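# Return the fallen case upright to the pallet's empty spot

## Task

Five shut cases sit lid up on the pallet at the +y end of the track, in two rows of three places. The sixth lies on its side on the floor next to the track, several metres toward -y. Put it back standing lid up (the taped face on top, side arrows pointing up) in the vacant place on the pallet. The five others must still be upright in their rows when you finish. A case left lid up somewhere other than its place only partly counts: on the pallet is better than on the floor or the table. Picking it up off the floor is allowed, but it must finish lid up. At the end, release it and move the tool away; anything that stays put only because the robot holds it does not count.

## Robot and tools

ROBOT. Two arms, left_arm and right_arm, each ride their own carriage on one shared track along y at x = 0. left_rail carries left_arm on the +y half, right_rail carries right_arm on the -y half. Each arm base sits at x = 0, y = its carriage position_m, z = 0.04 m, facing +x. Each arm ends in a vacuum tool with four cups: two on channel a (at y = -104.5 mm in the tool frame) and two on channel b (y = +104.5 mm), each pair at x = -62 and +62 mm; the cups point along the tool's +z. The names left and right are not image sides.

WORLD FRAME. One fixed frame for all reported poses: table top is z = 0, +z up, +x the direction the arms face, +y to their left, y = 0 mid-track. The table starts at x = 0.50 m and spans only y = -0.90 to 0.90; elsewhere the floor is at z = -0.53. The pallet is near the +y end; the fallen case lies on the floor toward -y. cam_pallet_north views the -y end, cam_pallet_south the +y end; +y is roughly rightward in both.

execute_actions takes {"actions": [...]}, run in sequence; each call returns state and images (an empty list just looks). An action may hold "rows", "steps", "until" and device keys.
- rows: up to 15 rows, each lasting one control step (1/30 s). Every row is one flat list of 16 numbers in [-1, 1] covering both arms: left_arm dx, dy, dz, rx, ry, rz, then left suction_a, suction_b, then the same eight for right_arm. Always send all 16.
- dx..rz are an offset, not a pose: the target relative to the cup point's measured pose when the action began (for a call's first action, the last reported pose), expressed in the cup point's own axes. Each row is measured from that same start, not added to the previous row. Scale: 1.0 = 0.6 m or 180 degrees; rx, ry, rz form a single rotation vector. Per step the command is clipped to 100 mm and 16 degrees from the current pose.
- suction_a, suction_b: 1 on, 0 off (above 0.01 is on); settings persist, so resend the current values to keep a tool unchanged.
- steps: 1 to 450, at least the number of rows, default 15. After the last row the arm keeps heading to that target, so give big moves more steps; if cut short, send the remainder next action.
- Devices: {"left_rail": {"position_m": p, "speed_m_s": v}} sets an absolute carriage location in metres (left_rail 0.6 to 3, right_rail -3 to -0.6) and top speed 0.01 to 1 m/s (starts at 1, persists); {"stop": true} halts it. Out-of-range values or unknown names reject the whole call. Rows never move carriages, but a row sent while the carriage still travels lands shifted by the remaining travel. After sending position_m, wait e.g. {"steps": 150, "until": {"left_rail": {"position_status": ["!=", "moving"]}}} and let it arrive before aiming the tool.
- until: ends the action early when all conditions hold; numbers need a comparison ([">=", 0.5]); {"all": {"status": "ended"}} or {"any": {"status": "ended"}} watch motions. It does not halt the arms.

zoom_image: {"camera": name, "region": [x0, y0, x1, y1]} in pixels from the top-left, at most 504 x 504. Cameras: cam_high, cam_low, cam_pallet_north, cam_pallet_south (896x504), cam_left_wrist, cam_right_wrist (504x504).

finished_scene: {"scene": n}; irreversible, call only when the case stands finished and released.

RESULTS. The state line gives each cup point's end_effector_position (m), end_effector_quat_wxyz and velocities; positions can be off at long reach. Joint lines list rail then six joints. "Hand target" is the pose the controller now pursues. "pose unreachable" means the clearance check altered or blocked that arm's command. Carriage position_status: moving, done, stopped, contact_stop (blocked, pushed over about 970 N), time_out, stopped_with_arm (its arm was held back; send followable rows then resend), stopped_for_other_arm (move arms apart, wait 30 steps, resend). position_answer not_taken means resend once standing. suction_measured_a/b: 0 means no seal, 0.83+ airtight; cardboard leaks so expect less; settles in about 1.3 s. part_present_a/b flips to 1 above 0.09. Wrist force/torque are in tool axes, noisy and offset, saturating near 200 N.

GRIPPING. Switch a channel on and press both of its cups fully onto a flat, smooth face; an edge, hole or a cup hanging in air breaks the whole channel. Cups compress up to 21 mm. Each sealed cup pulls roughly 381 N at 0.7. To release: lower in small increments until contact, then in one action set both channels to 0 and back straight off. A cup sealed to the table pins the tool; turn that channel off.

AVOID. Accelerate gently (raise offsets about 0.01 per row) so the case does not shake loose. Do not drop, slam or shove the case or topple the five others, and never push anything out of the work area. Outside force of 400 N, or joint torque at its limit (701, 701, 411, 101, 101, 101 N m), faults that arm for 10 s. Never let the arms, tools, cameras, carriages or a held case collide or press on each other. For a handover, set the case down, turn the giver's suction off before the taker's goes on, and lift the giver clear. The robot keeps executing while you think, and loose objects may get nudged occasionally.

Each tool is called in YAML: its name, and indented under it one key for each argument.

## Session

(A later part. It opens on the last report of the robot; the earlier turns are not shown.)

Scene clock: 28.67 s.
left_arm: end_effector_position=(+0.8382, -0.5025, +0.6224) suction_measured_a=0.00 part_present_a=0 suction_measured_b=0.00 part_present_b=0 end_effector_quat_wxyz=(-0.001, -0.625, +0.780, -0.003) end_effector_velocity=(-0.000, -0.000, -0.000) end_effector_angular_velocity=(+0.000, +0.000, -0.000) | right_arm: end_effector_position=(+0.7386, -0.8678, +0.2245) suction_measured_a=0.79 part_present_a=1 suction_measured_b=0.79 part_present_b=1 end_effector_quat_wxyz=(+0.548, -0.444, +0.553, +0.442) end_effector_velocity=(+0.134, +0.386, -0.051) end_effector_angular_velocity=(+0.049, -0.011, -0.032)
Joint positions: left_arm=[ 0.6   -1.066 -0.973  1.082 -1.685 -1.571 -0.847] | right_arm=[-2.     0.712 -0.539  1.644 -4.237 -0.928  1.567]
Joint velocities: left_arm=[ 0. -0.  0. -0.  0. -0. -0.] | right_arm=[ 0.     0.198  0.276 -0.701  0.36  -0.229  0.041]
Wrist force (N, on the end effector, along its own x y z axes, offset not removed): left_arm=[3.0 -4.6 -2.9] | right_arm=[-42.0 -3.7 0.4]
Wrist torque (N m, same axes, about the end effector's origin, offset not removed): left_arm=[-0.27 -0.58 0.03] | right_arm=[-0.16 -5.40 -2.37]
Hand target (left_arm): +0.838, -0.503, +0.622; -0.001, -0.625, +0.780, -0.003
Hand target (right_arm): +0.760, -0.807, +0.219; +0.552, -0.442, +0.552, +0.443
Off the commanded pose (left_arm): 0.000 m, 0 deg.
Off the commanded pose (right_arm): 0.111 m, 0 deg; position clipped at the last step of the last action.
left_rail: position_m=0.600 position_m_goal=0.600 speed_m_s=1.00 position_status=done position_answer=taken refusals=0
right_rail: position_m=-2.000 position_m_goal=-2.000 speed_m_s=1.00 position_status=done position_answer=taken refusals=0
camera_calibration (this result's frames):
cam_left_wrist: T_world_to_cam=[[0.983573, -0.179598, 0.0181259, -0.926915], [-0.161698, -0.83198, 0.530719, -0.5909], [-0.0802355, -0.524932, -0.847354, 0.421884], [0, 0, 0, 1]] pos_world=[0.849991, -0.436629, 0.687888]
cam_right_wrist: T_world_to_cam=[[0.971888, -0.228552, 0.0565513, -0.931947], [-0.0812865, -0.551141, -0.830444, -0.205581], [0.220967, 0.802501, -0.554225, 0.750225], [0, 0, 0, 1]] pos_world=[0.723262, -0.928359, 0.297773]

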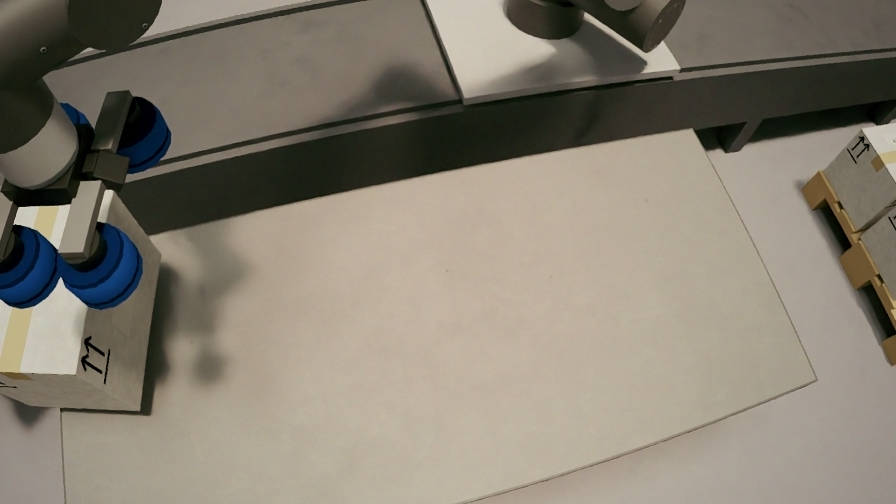

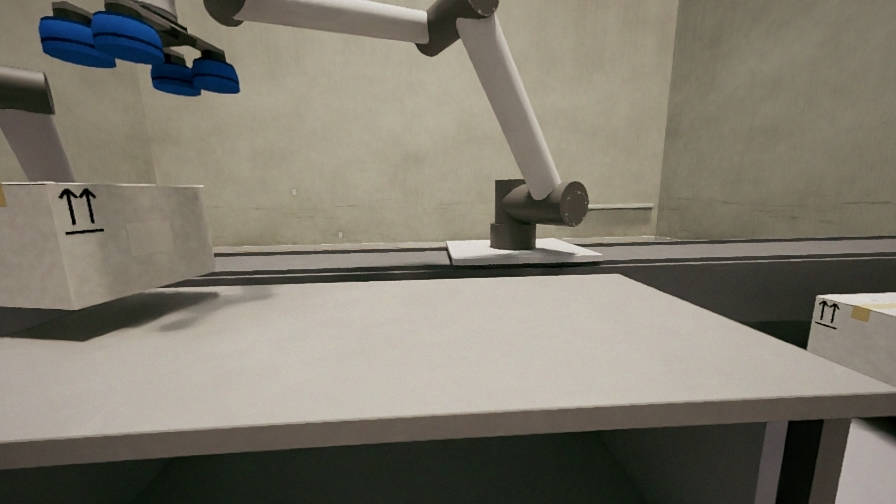

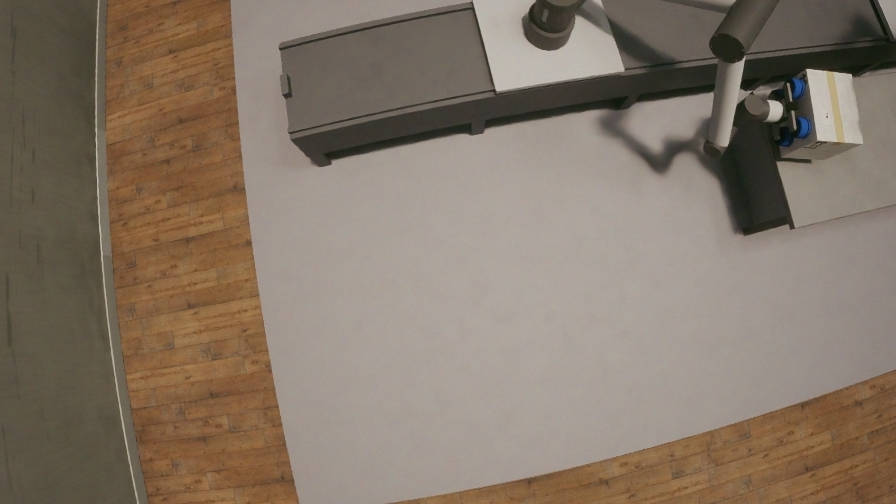

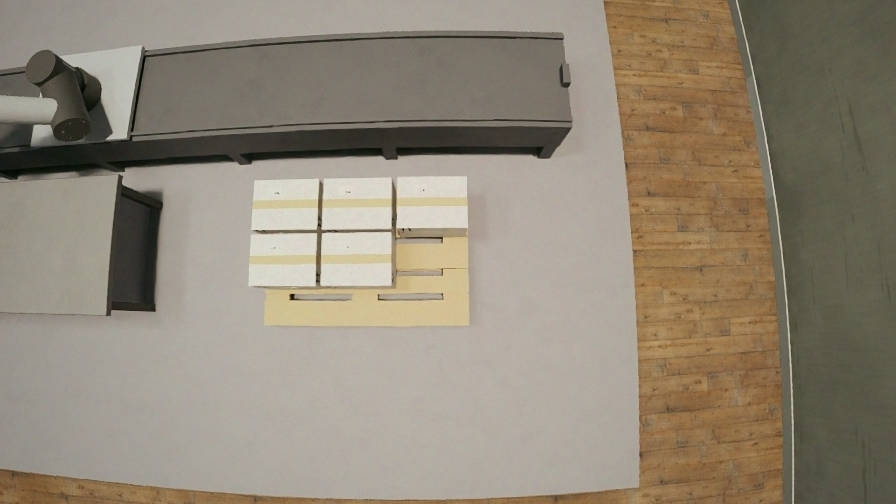

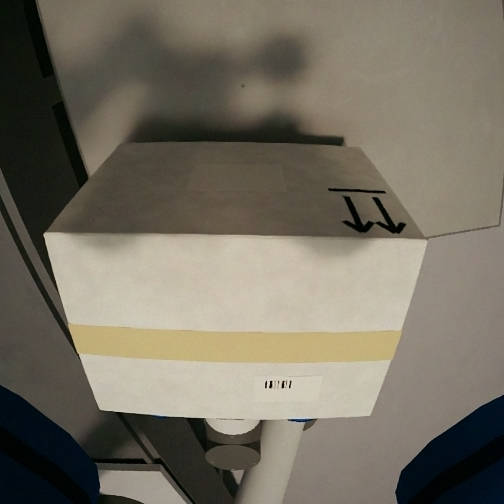

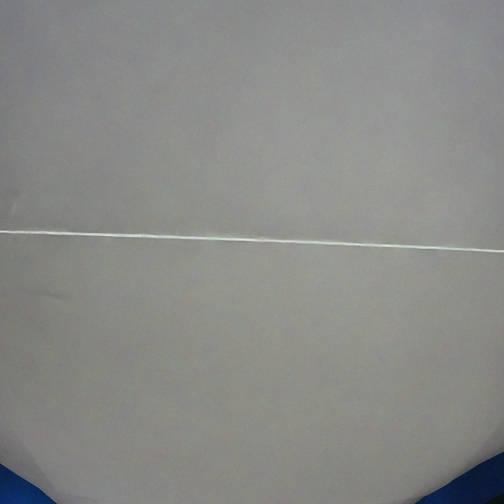

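execute_actions:
  actions: []

Scene clock: 29.43 s.
left_arm: end_effector_position=(+0.8382, -0.5026, +0.6224) suction_measured_a=0.00 part_present_a=0 suction_measured_b=0.00 part_present_b=0 end_effector_quat_wxyz=(-0.001, -0.625, +0.780, -0.003) end_effector_velocity=(-0.000, -0.000, -0.000) end_effector_angular_velocity=(+0.000, +0.000, +0.000) | right_arm: end_effector_position=(+0.7603, -0.8067, +0.2193) suction_measured_a=0.79 part_present_a=1 suction_measured_b=0.79 part_present_b=1 end_effector_quat_wxyz=(+0.552, -0.442, +0.552, +0.443) end_effector_velocity=(+0.000, +0.001, -0.000) end_effector_angular_velocity=(+0.000, -0.000, +0.000)
Joint positions: left_arm=[ 0.6   -1.066 -0.973  1.082 -1.685 -1.571 -0.847] | right_arm=[-2.     0.742 -0.496  1.53  -4.177 -0.961  1.572]
Joint velocities: left_arm=[ 0. -0.  0. -0.  0.  0. -0.] | right_arm=[ 0.     0.001  0.001 -0.002  0.001 -0.001  0.   ]
Wrist force (N, on the end effector, along its own x y z axes, offset not removed): left_arm=[-4.9 -4.0 -11.8] | right_arm=[-43.3 -4.8 2.6]
Wrist torque (N m, same axes, about the end effector's origin, offset not removed): left_arm=[-0.55 0.50 0.00] | right_arm=[-0.13 -5.04 -2.38]
Hand target (left_arm): +0.838, -0.503, +0.622; -0.001, -0.625, +0.780, -0.003
Hand target (right_arm): +0.760, -0.807, +0.219; +0.552, -0.442, +0.552, +0.443
Off the commanded pose (left_arm): 0.000 m, 0 deg.
Off the commanded pose (right_arm): 0.047 m, 0 deg; position clipped at the last step of the last action.
left_rail: position_m=0.600 position_m_goal=0.600 speed_m_s=1.00 position_status=done position_answer=taken refusals=0
right_rail: position_m=-2.000 position_m_goal=-2.000 speed_m_s=1.00 position_status=done position_answer=taken refusals=0
camera_calibration (this result's frames):
cam_left_wrist: T_world_to_cam=[[0.983573, -0.179602, 0.0181173, -0.926913], [-0.161698, -0.831986, 0.53071, -0.590921], [-0.0802432, -0.524922, -0.84736, 0.42186], [0, 0, 0, 1]] pos_world=[0.849987, -0.43667, 0.687868]
cam_right_wrist: T_world_to_cam=[[0.970717, -0.233138, 0.057927, -0.941954], [-0.0808644, -0.54418, -0.835062, -0.16815], [0.226208, 0.805925, -0.547097, 0.690692], [0, 0, 0, 1]] pos_world=[0.744533, -0.867755, 0.292024]

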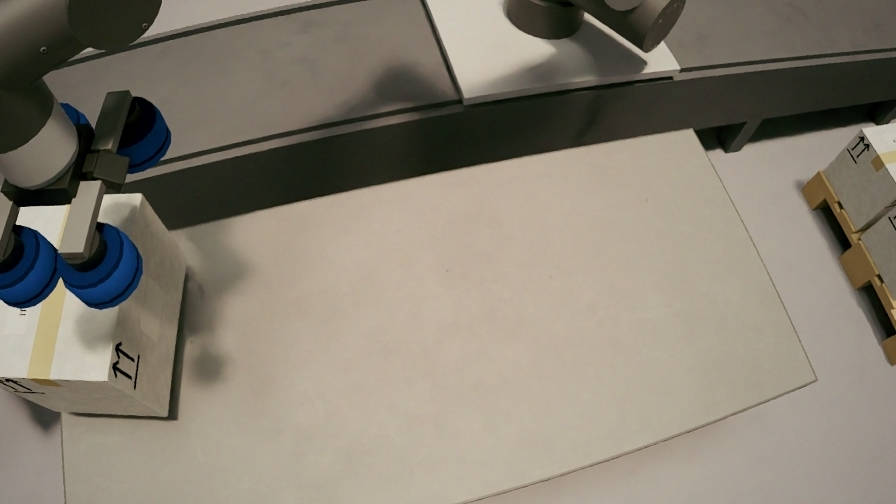

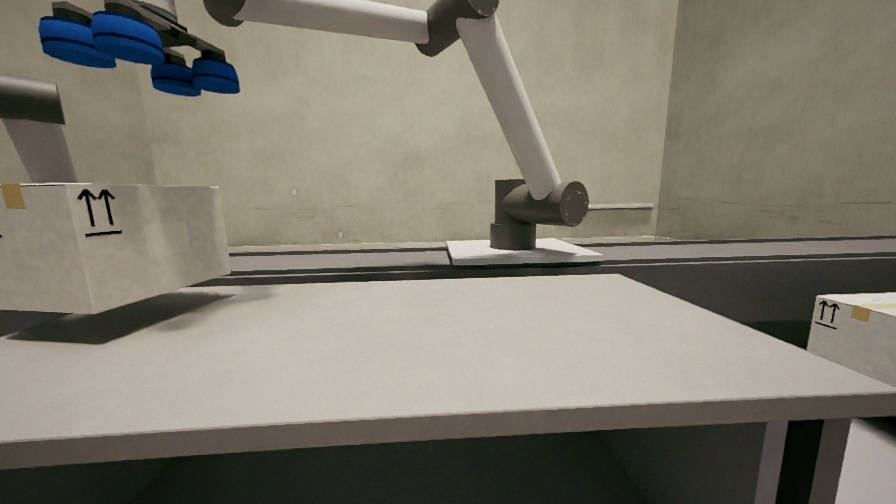

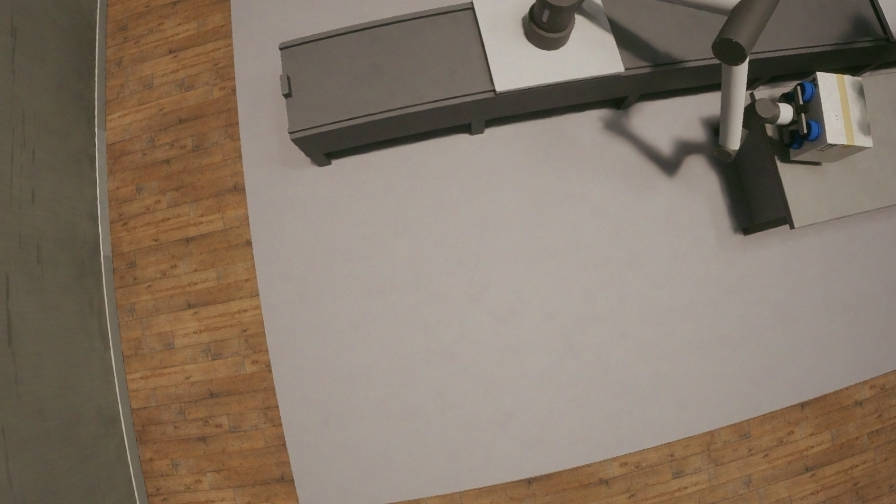

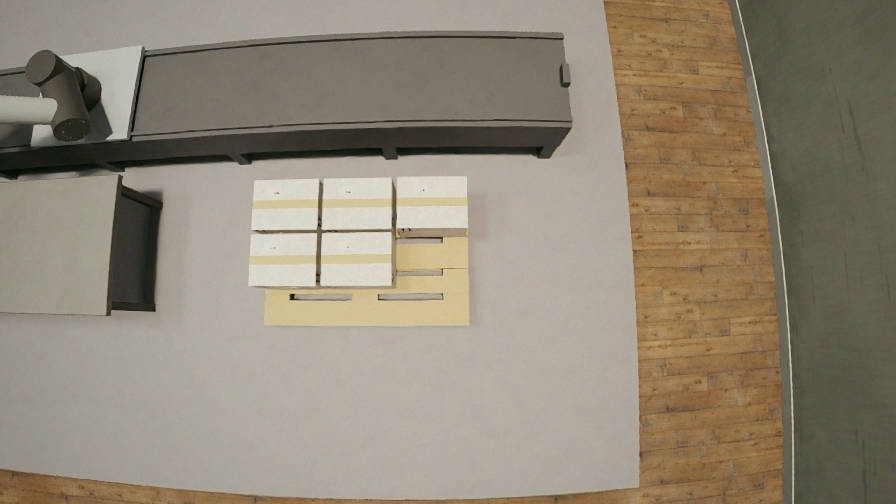

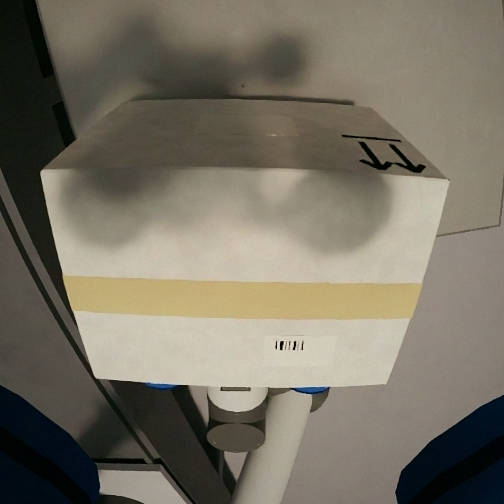

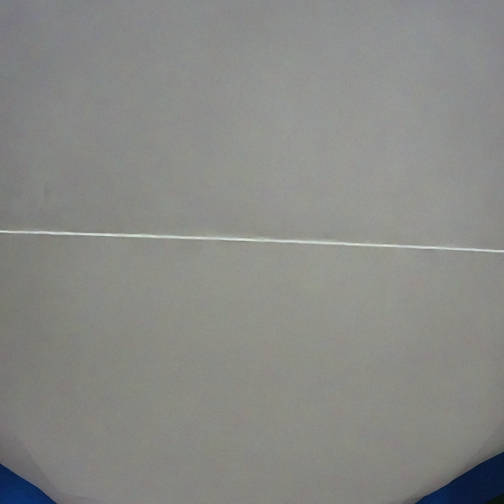

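execute_actions:
  actions:
    - {"rows": [ [0,0,0,0,0,0,0,0, 0.004,0,0.004,0,0,0,1,1], [0,0,0,0,0,0,0,0, 0.012,0,0.011,0,0,0,1,1], [0,0,0,0,0,0,0,0, 0.024,0,0.021,0,0,0,1,1], [0,0,0,0,0,0,0,0, 0.038,0,0.033,0,0,0,1,1], [0,0,0,0,0,0,0,0, 0.053,0,0.045,0,0,0,1,1], [0,0,0,0,0,0,0,0, 0.067,0,0.055,0,0,0,1,1], [0,0,0,0,0,0,0,0, 0.079,0,0.062,0,0,0,1,1], [0,0,0,0,0,0,0,0, 0.088,0,0.066,0,0,0,1,1], [0,0,0,0,0,0,0,0, 0.0955,0,0.067,0,0,0,1,1] ], "steps": 14}

Scene clock: 30.23 s.
left_arm: end_effector_position=(+0.8382, -0.5026, +0.6224) suction_measured_a=0.00 part_present_a=0 suction_measured_b=0.00 part_present_b=0 end_effector_quat_wxyz=(-0.001, -0.625, +0.780, -0.003) end_effector_velocity=(-0.000, +0.000, +0.000) end_effector_angular_velocity=(-0.000, -0.000, +0.000) | right_arm: end_effector_position=(+0.7671, -0.7728, +0.1693) suction_measured_a=0.79 part_present_a=1 suction_measured_b=0.79 part_present_b=1 end_effector_quat_wxyz=(+0.552, -0.442, +0.552, +0.443) end_effector_velocity=(+0.013, +0.041, -0.060) end_effector_angular_velocity=(+0.002, -0.002, -0.000)
Joint positions: left_arm=[ 0.6   -1.066 -0.973  1.082 -1.685 -1.571 -0.847] | right_arm=[-2.     0.759 -0.427  1.453 -4.168 -0.979  1.572]
Joint velocities: left_arm=[ 0. -0. -0.  0. -0.  0. -0.] | right_arm=[ 0.     0.018  0.086 -0.103  0.014 -0.018 -0.   ]
Wrist force (N, on the end effector, along its own x y z axes, offset not removed): left_arm=[-1.6 -7.1 -7.8] | right_arm=[-38.0 -2.8 3.9]
Wrist torque (N m, same axes, about the end effector's origin, offset not removed): left_arm=[-0.85 0.26 0.05] | right_arm=[0.16 -4.65 -2.54]
Hand target (left_arm): +0.838, -0.503, +0.622; -0.001, -0.625, +0.780, -0.003
Hand target (right_arm): +0.769, -0.768, +0.162; +0.552, -0.442, +0.552, +0.443
Off the commanded pose (left_arm): 0.000 m, 0 deg.
Off the commanded pose (right_arm): 0.009 m, 0 deg.
left_rail: position_m=0.600 position_m_goal=0.600 speed_m_s=1.00 position_status=done position_answer=taken refusals=0
right_rail: position_m=-2.000 position_m_goal=-2.000 speed_m_s=1.00 position_status=done position_answer=taken refusals=0
camera_calibration (this result's frames):
cam_left_wrist: T_world_to_cam=[[0.983572, -0.179602, 0.0181171, -0.926913], [-0.161698, -0.831986, 0.53071, -0.590921], [-0.0802435, -0.524922, -0.84736, 0.42186], [0, 0, 0, 1]] pos_world=[0.849987, -0.43667, 0.687868]
cam_right_wrist: T_world_to_cam=[[0.970736, -0.233084, 0.0578199, -0.937673], [-0.0810402, -0.544591, -0.834777, -0.191165], [0.226061, 0.805663, -0.547543, 0.634491], [0, 0, 0, 1]] pos_world=[0.751308, -0.833849, 0.242047]

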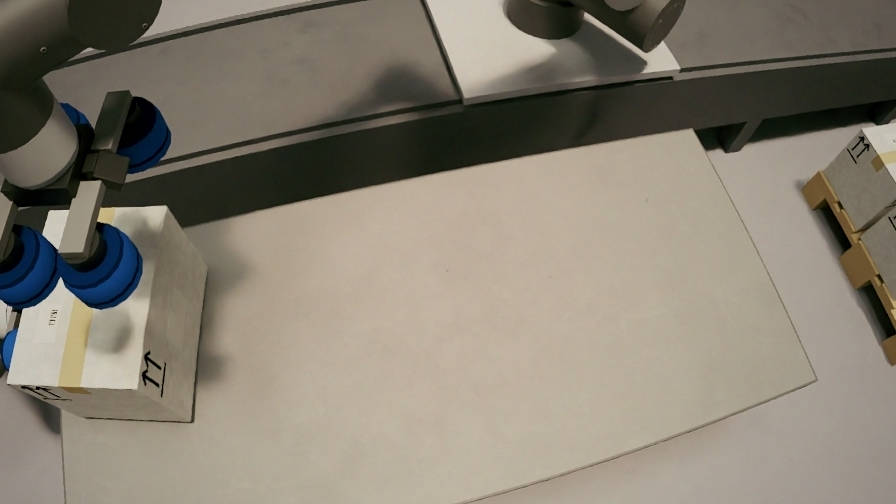

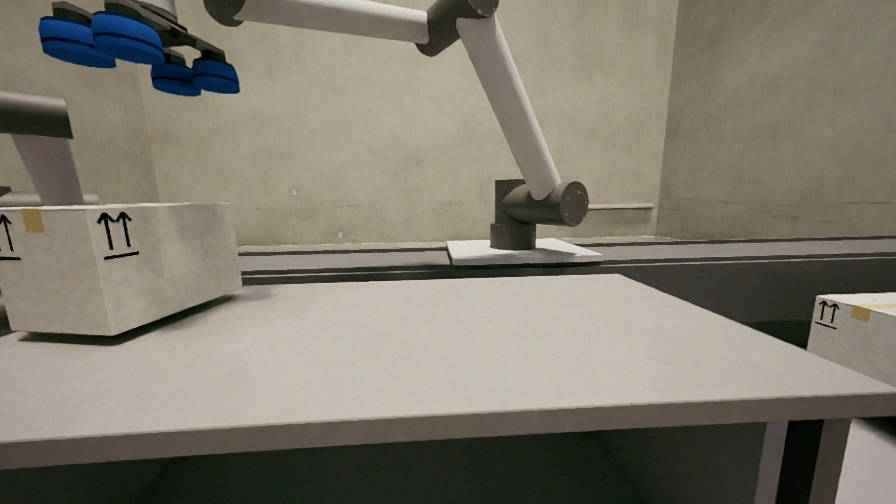

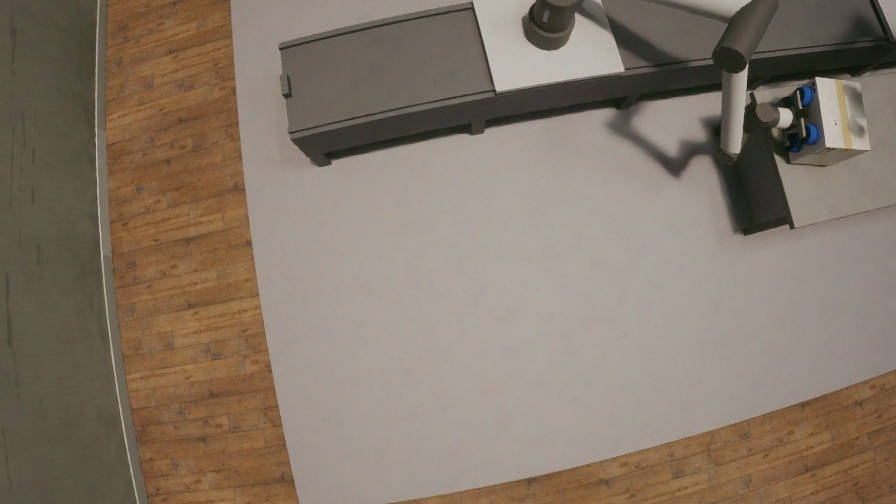

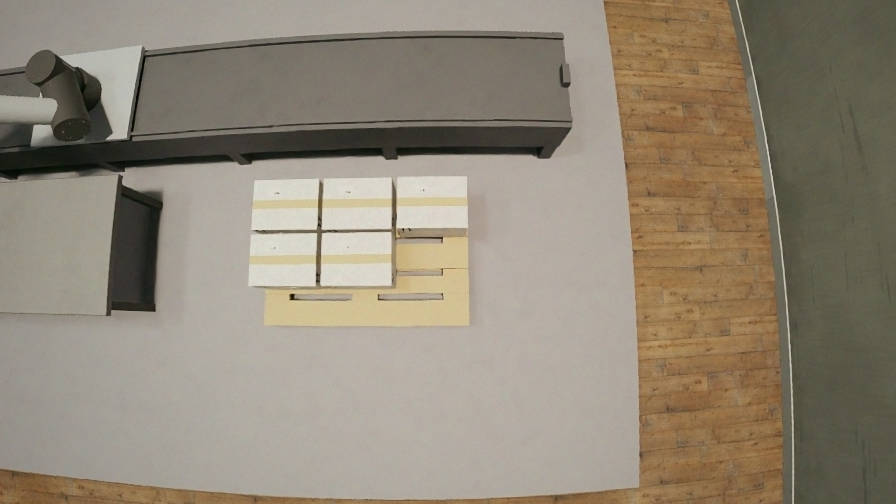

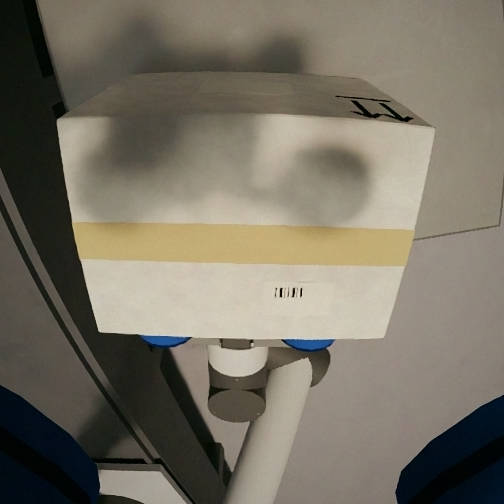

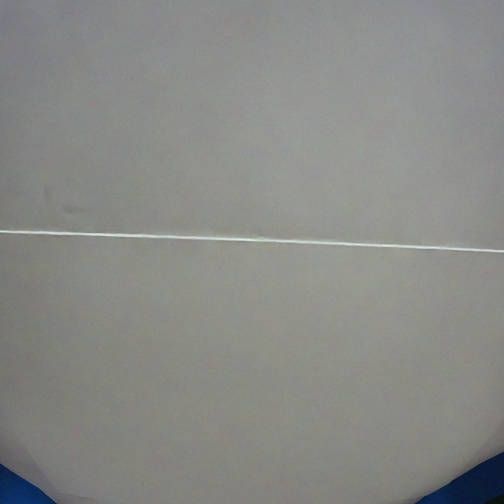

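zoom_image:
  camera: "cam_low"
  region: [0, 190, 260, 360]

Region (0, 190, 260, 360) of cam_low's 896x504 image, scaled by 1.938, with more detail than that image has; it fills the top 330 rows of this view, and the rest is white.

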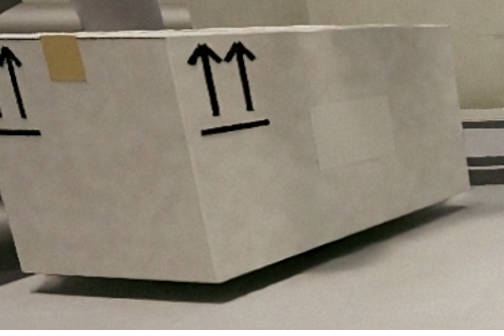

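execute_actions:
  actions:
    - {"rows": [ [0,0,0,0,0,0,0,0, 0.016,-0.0014,0.0085,0,0,0,1,1], [0,0,0,0,0,0,0,0, 0.021,-0.0014,0.0085,0,0,0,1,1], [0,0,0,0,0,0,0,0, 0.025,-0.0014,0.0085,0,0,0,1,1], [0,0,0,0,0,0,0,0, 0.0285,-0.0014,0.0085,0,0,0,1,1] ], "steps": 12}

Scene clock: 31.40 s.
left_arm: end_effector_position=(+0.8382, -0.5026, +0.6224) suction_measured_a=0.00 part_present_a=0 suction_measured_b=0.00 part_present_b=0 end_effector_quat_wxyz=(-0.001, -0.625, +0.780, -0.003) end_effector_velocity=(+0.000, +0.000, +0.000) end_effector_angular_velocity=(-0.000, -0.000, -0.000) | right_arm: end_effector_position=(+0.7690, -0.7680, +0.1531) suction_measured_a=0.79 part_present_a=1 suction_measured_b=0.79 part_present_b=1 end_effector_quat_wxyz=(+0.552, -0.442, +0.552, +0.443) end_effector_velocity=(+0.000, -0.000, -0.007) end_effector_angular_velocity=(-0.000, -0.001, +0.001)
Joint positions: left_arm=[ 0.6   -1.066 -0.973  1.082 -1.685 -1.571 -0.847] | right_arm=[-2.     0.761 -0.408  1.437 -4.171 -0.981  1.572]
Joint velocities: left_arm=[ 0.  0. -0. -0.  0. -0.  0.] | right_arm=[ 0.    -0.     0.007 -0.003 -0.004  0.001 -0.001]
Wrist force (N, on the end effector, along its own x y z axes, offset not removed): left_arm=[-1.6 -5.6 -6.5] | right_arm=[-43.1 -3.7 2.9]
Wrist torque (N m, same axes, about the end effector's origin, offset not removed): left_arm=[-0.86 0.08 0.02] | right_arm=[-0.12 -4.91 -2.39]
Hand target (left_arm): +0.838, -0.503, +0.622; -0.001, -0.625, +0.780, -0.003
Hand target (right_arm): +0.769, -0.768, +0.152; +0.552, -0.442, +0.552, +0.443
Off the commanded pose (left_arm): 0.000 m, 0 deg.
Off the commanded pose (right_arm): 0.001 m, 0 deg.
left_rail: position_m=0.600 position_m_goal=0.600 speed_m_s=1.00 position_status=done position_answer=taken refusals=0
right_rail: position_m=-2.000 position_m_goal=-2.000 speed_m_s=1.00 position_status=done position_answer=taken refusals=0
camera_calibration (this result's frames):
cam_left_wrist: T_world_to_cam=[[0.983572, -0.179602, 0.0181172, -0.926913], [-0.161698, -0.831986, 0.53071, -0.590921], [-0.0802434, -0.524921, -0.84736, 0.42186], [0, 0, 0, 1]] pos_world=[0.849987, -0.43667, 0.687868]
cam_right_wrist: T_world_to_cam=[[0.970735, -0.233104, 0.0577496, -0.937394], [-0.0811154, -0.544601, -0.834763, -0.201862], [0.226037, 0.80565, -0.547572, 0.621258], [0, 0, 0, 1]] pos_world=[0.75316, -0.828961, 0.22581]

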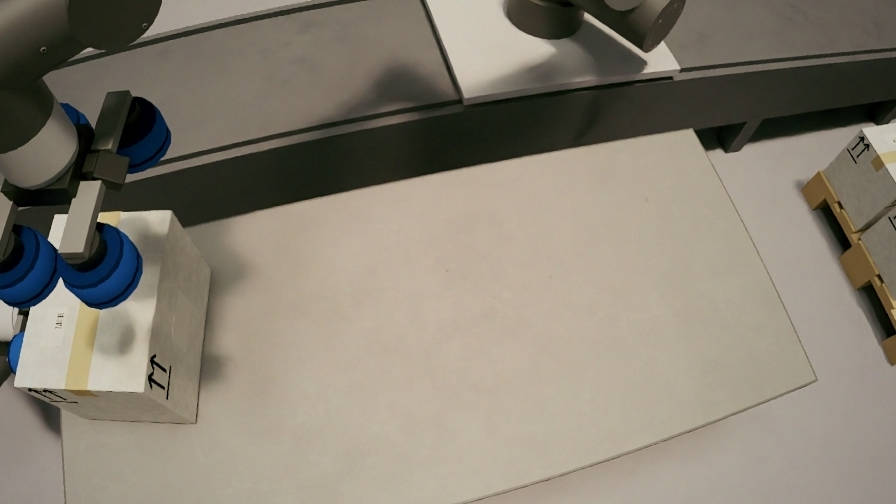

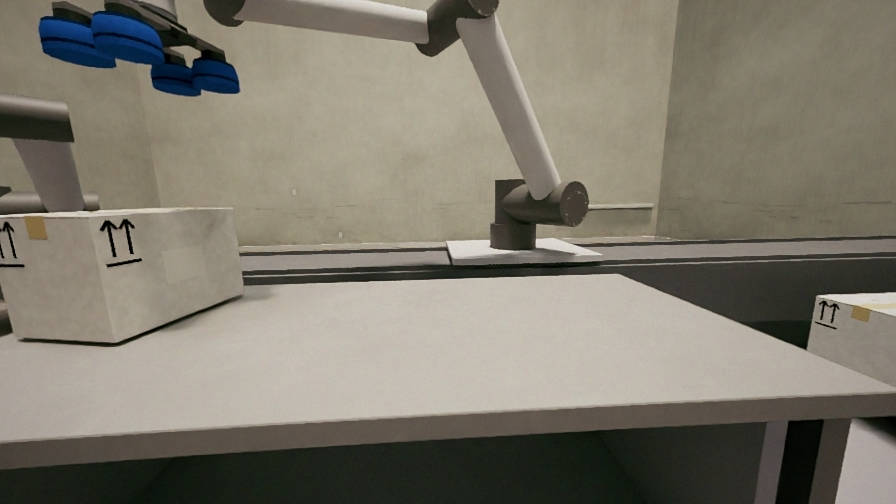

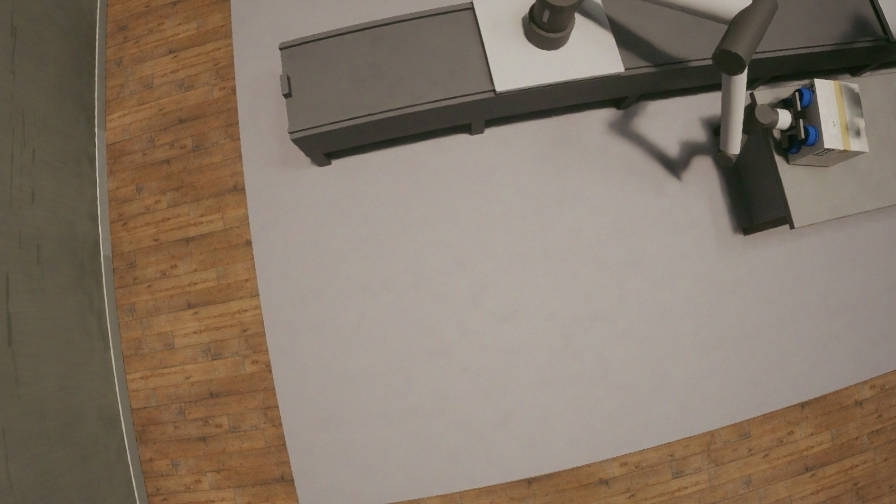

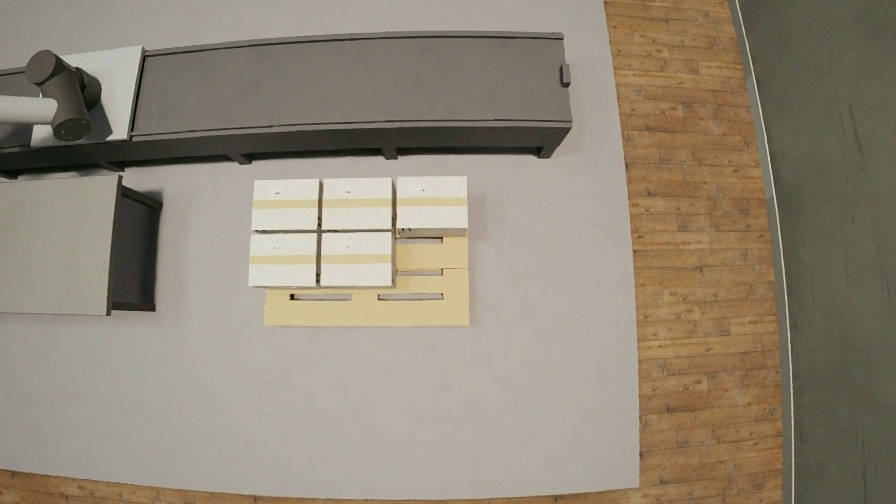

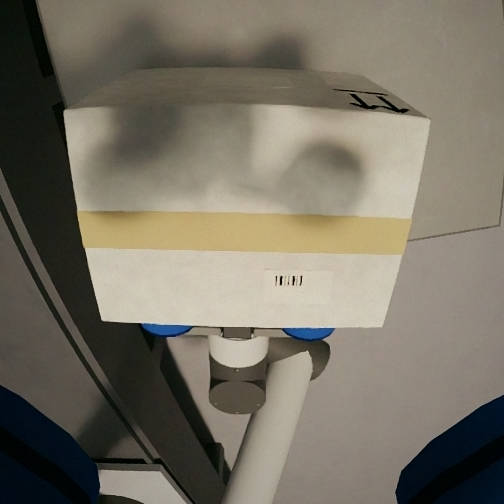

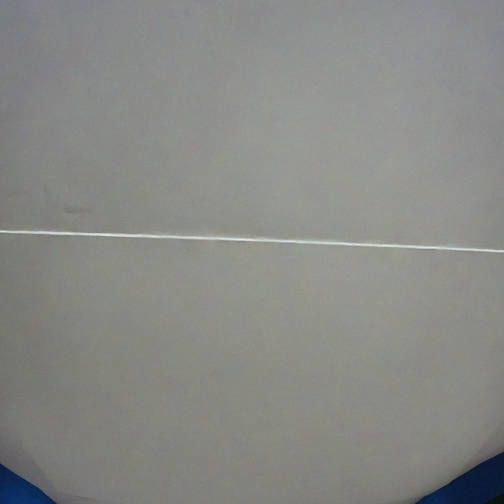

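zoom_image:
  camera: "cam_low"
  region: [0, 280, 260, 360]

Region (0, 280, 260, 360) of cam_low's 896x504 image, scaled by 1.938, with more detail than that image has; it fills the top 155 rows of this view, and the rest is white.

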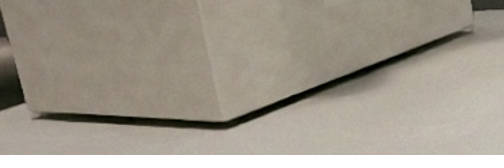

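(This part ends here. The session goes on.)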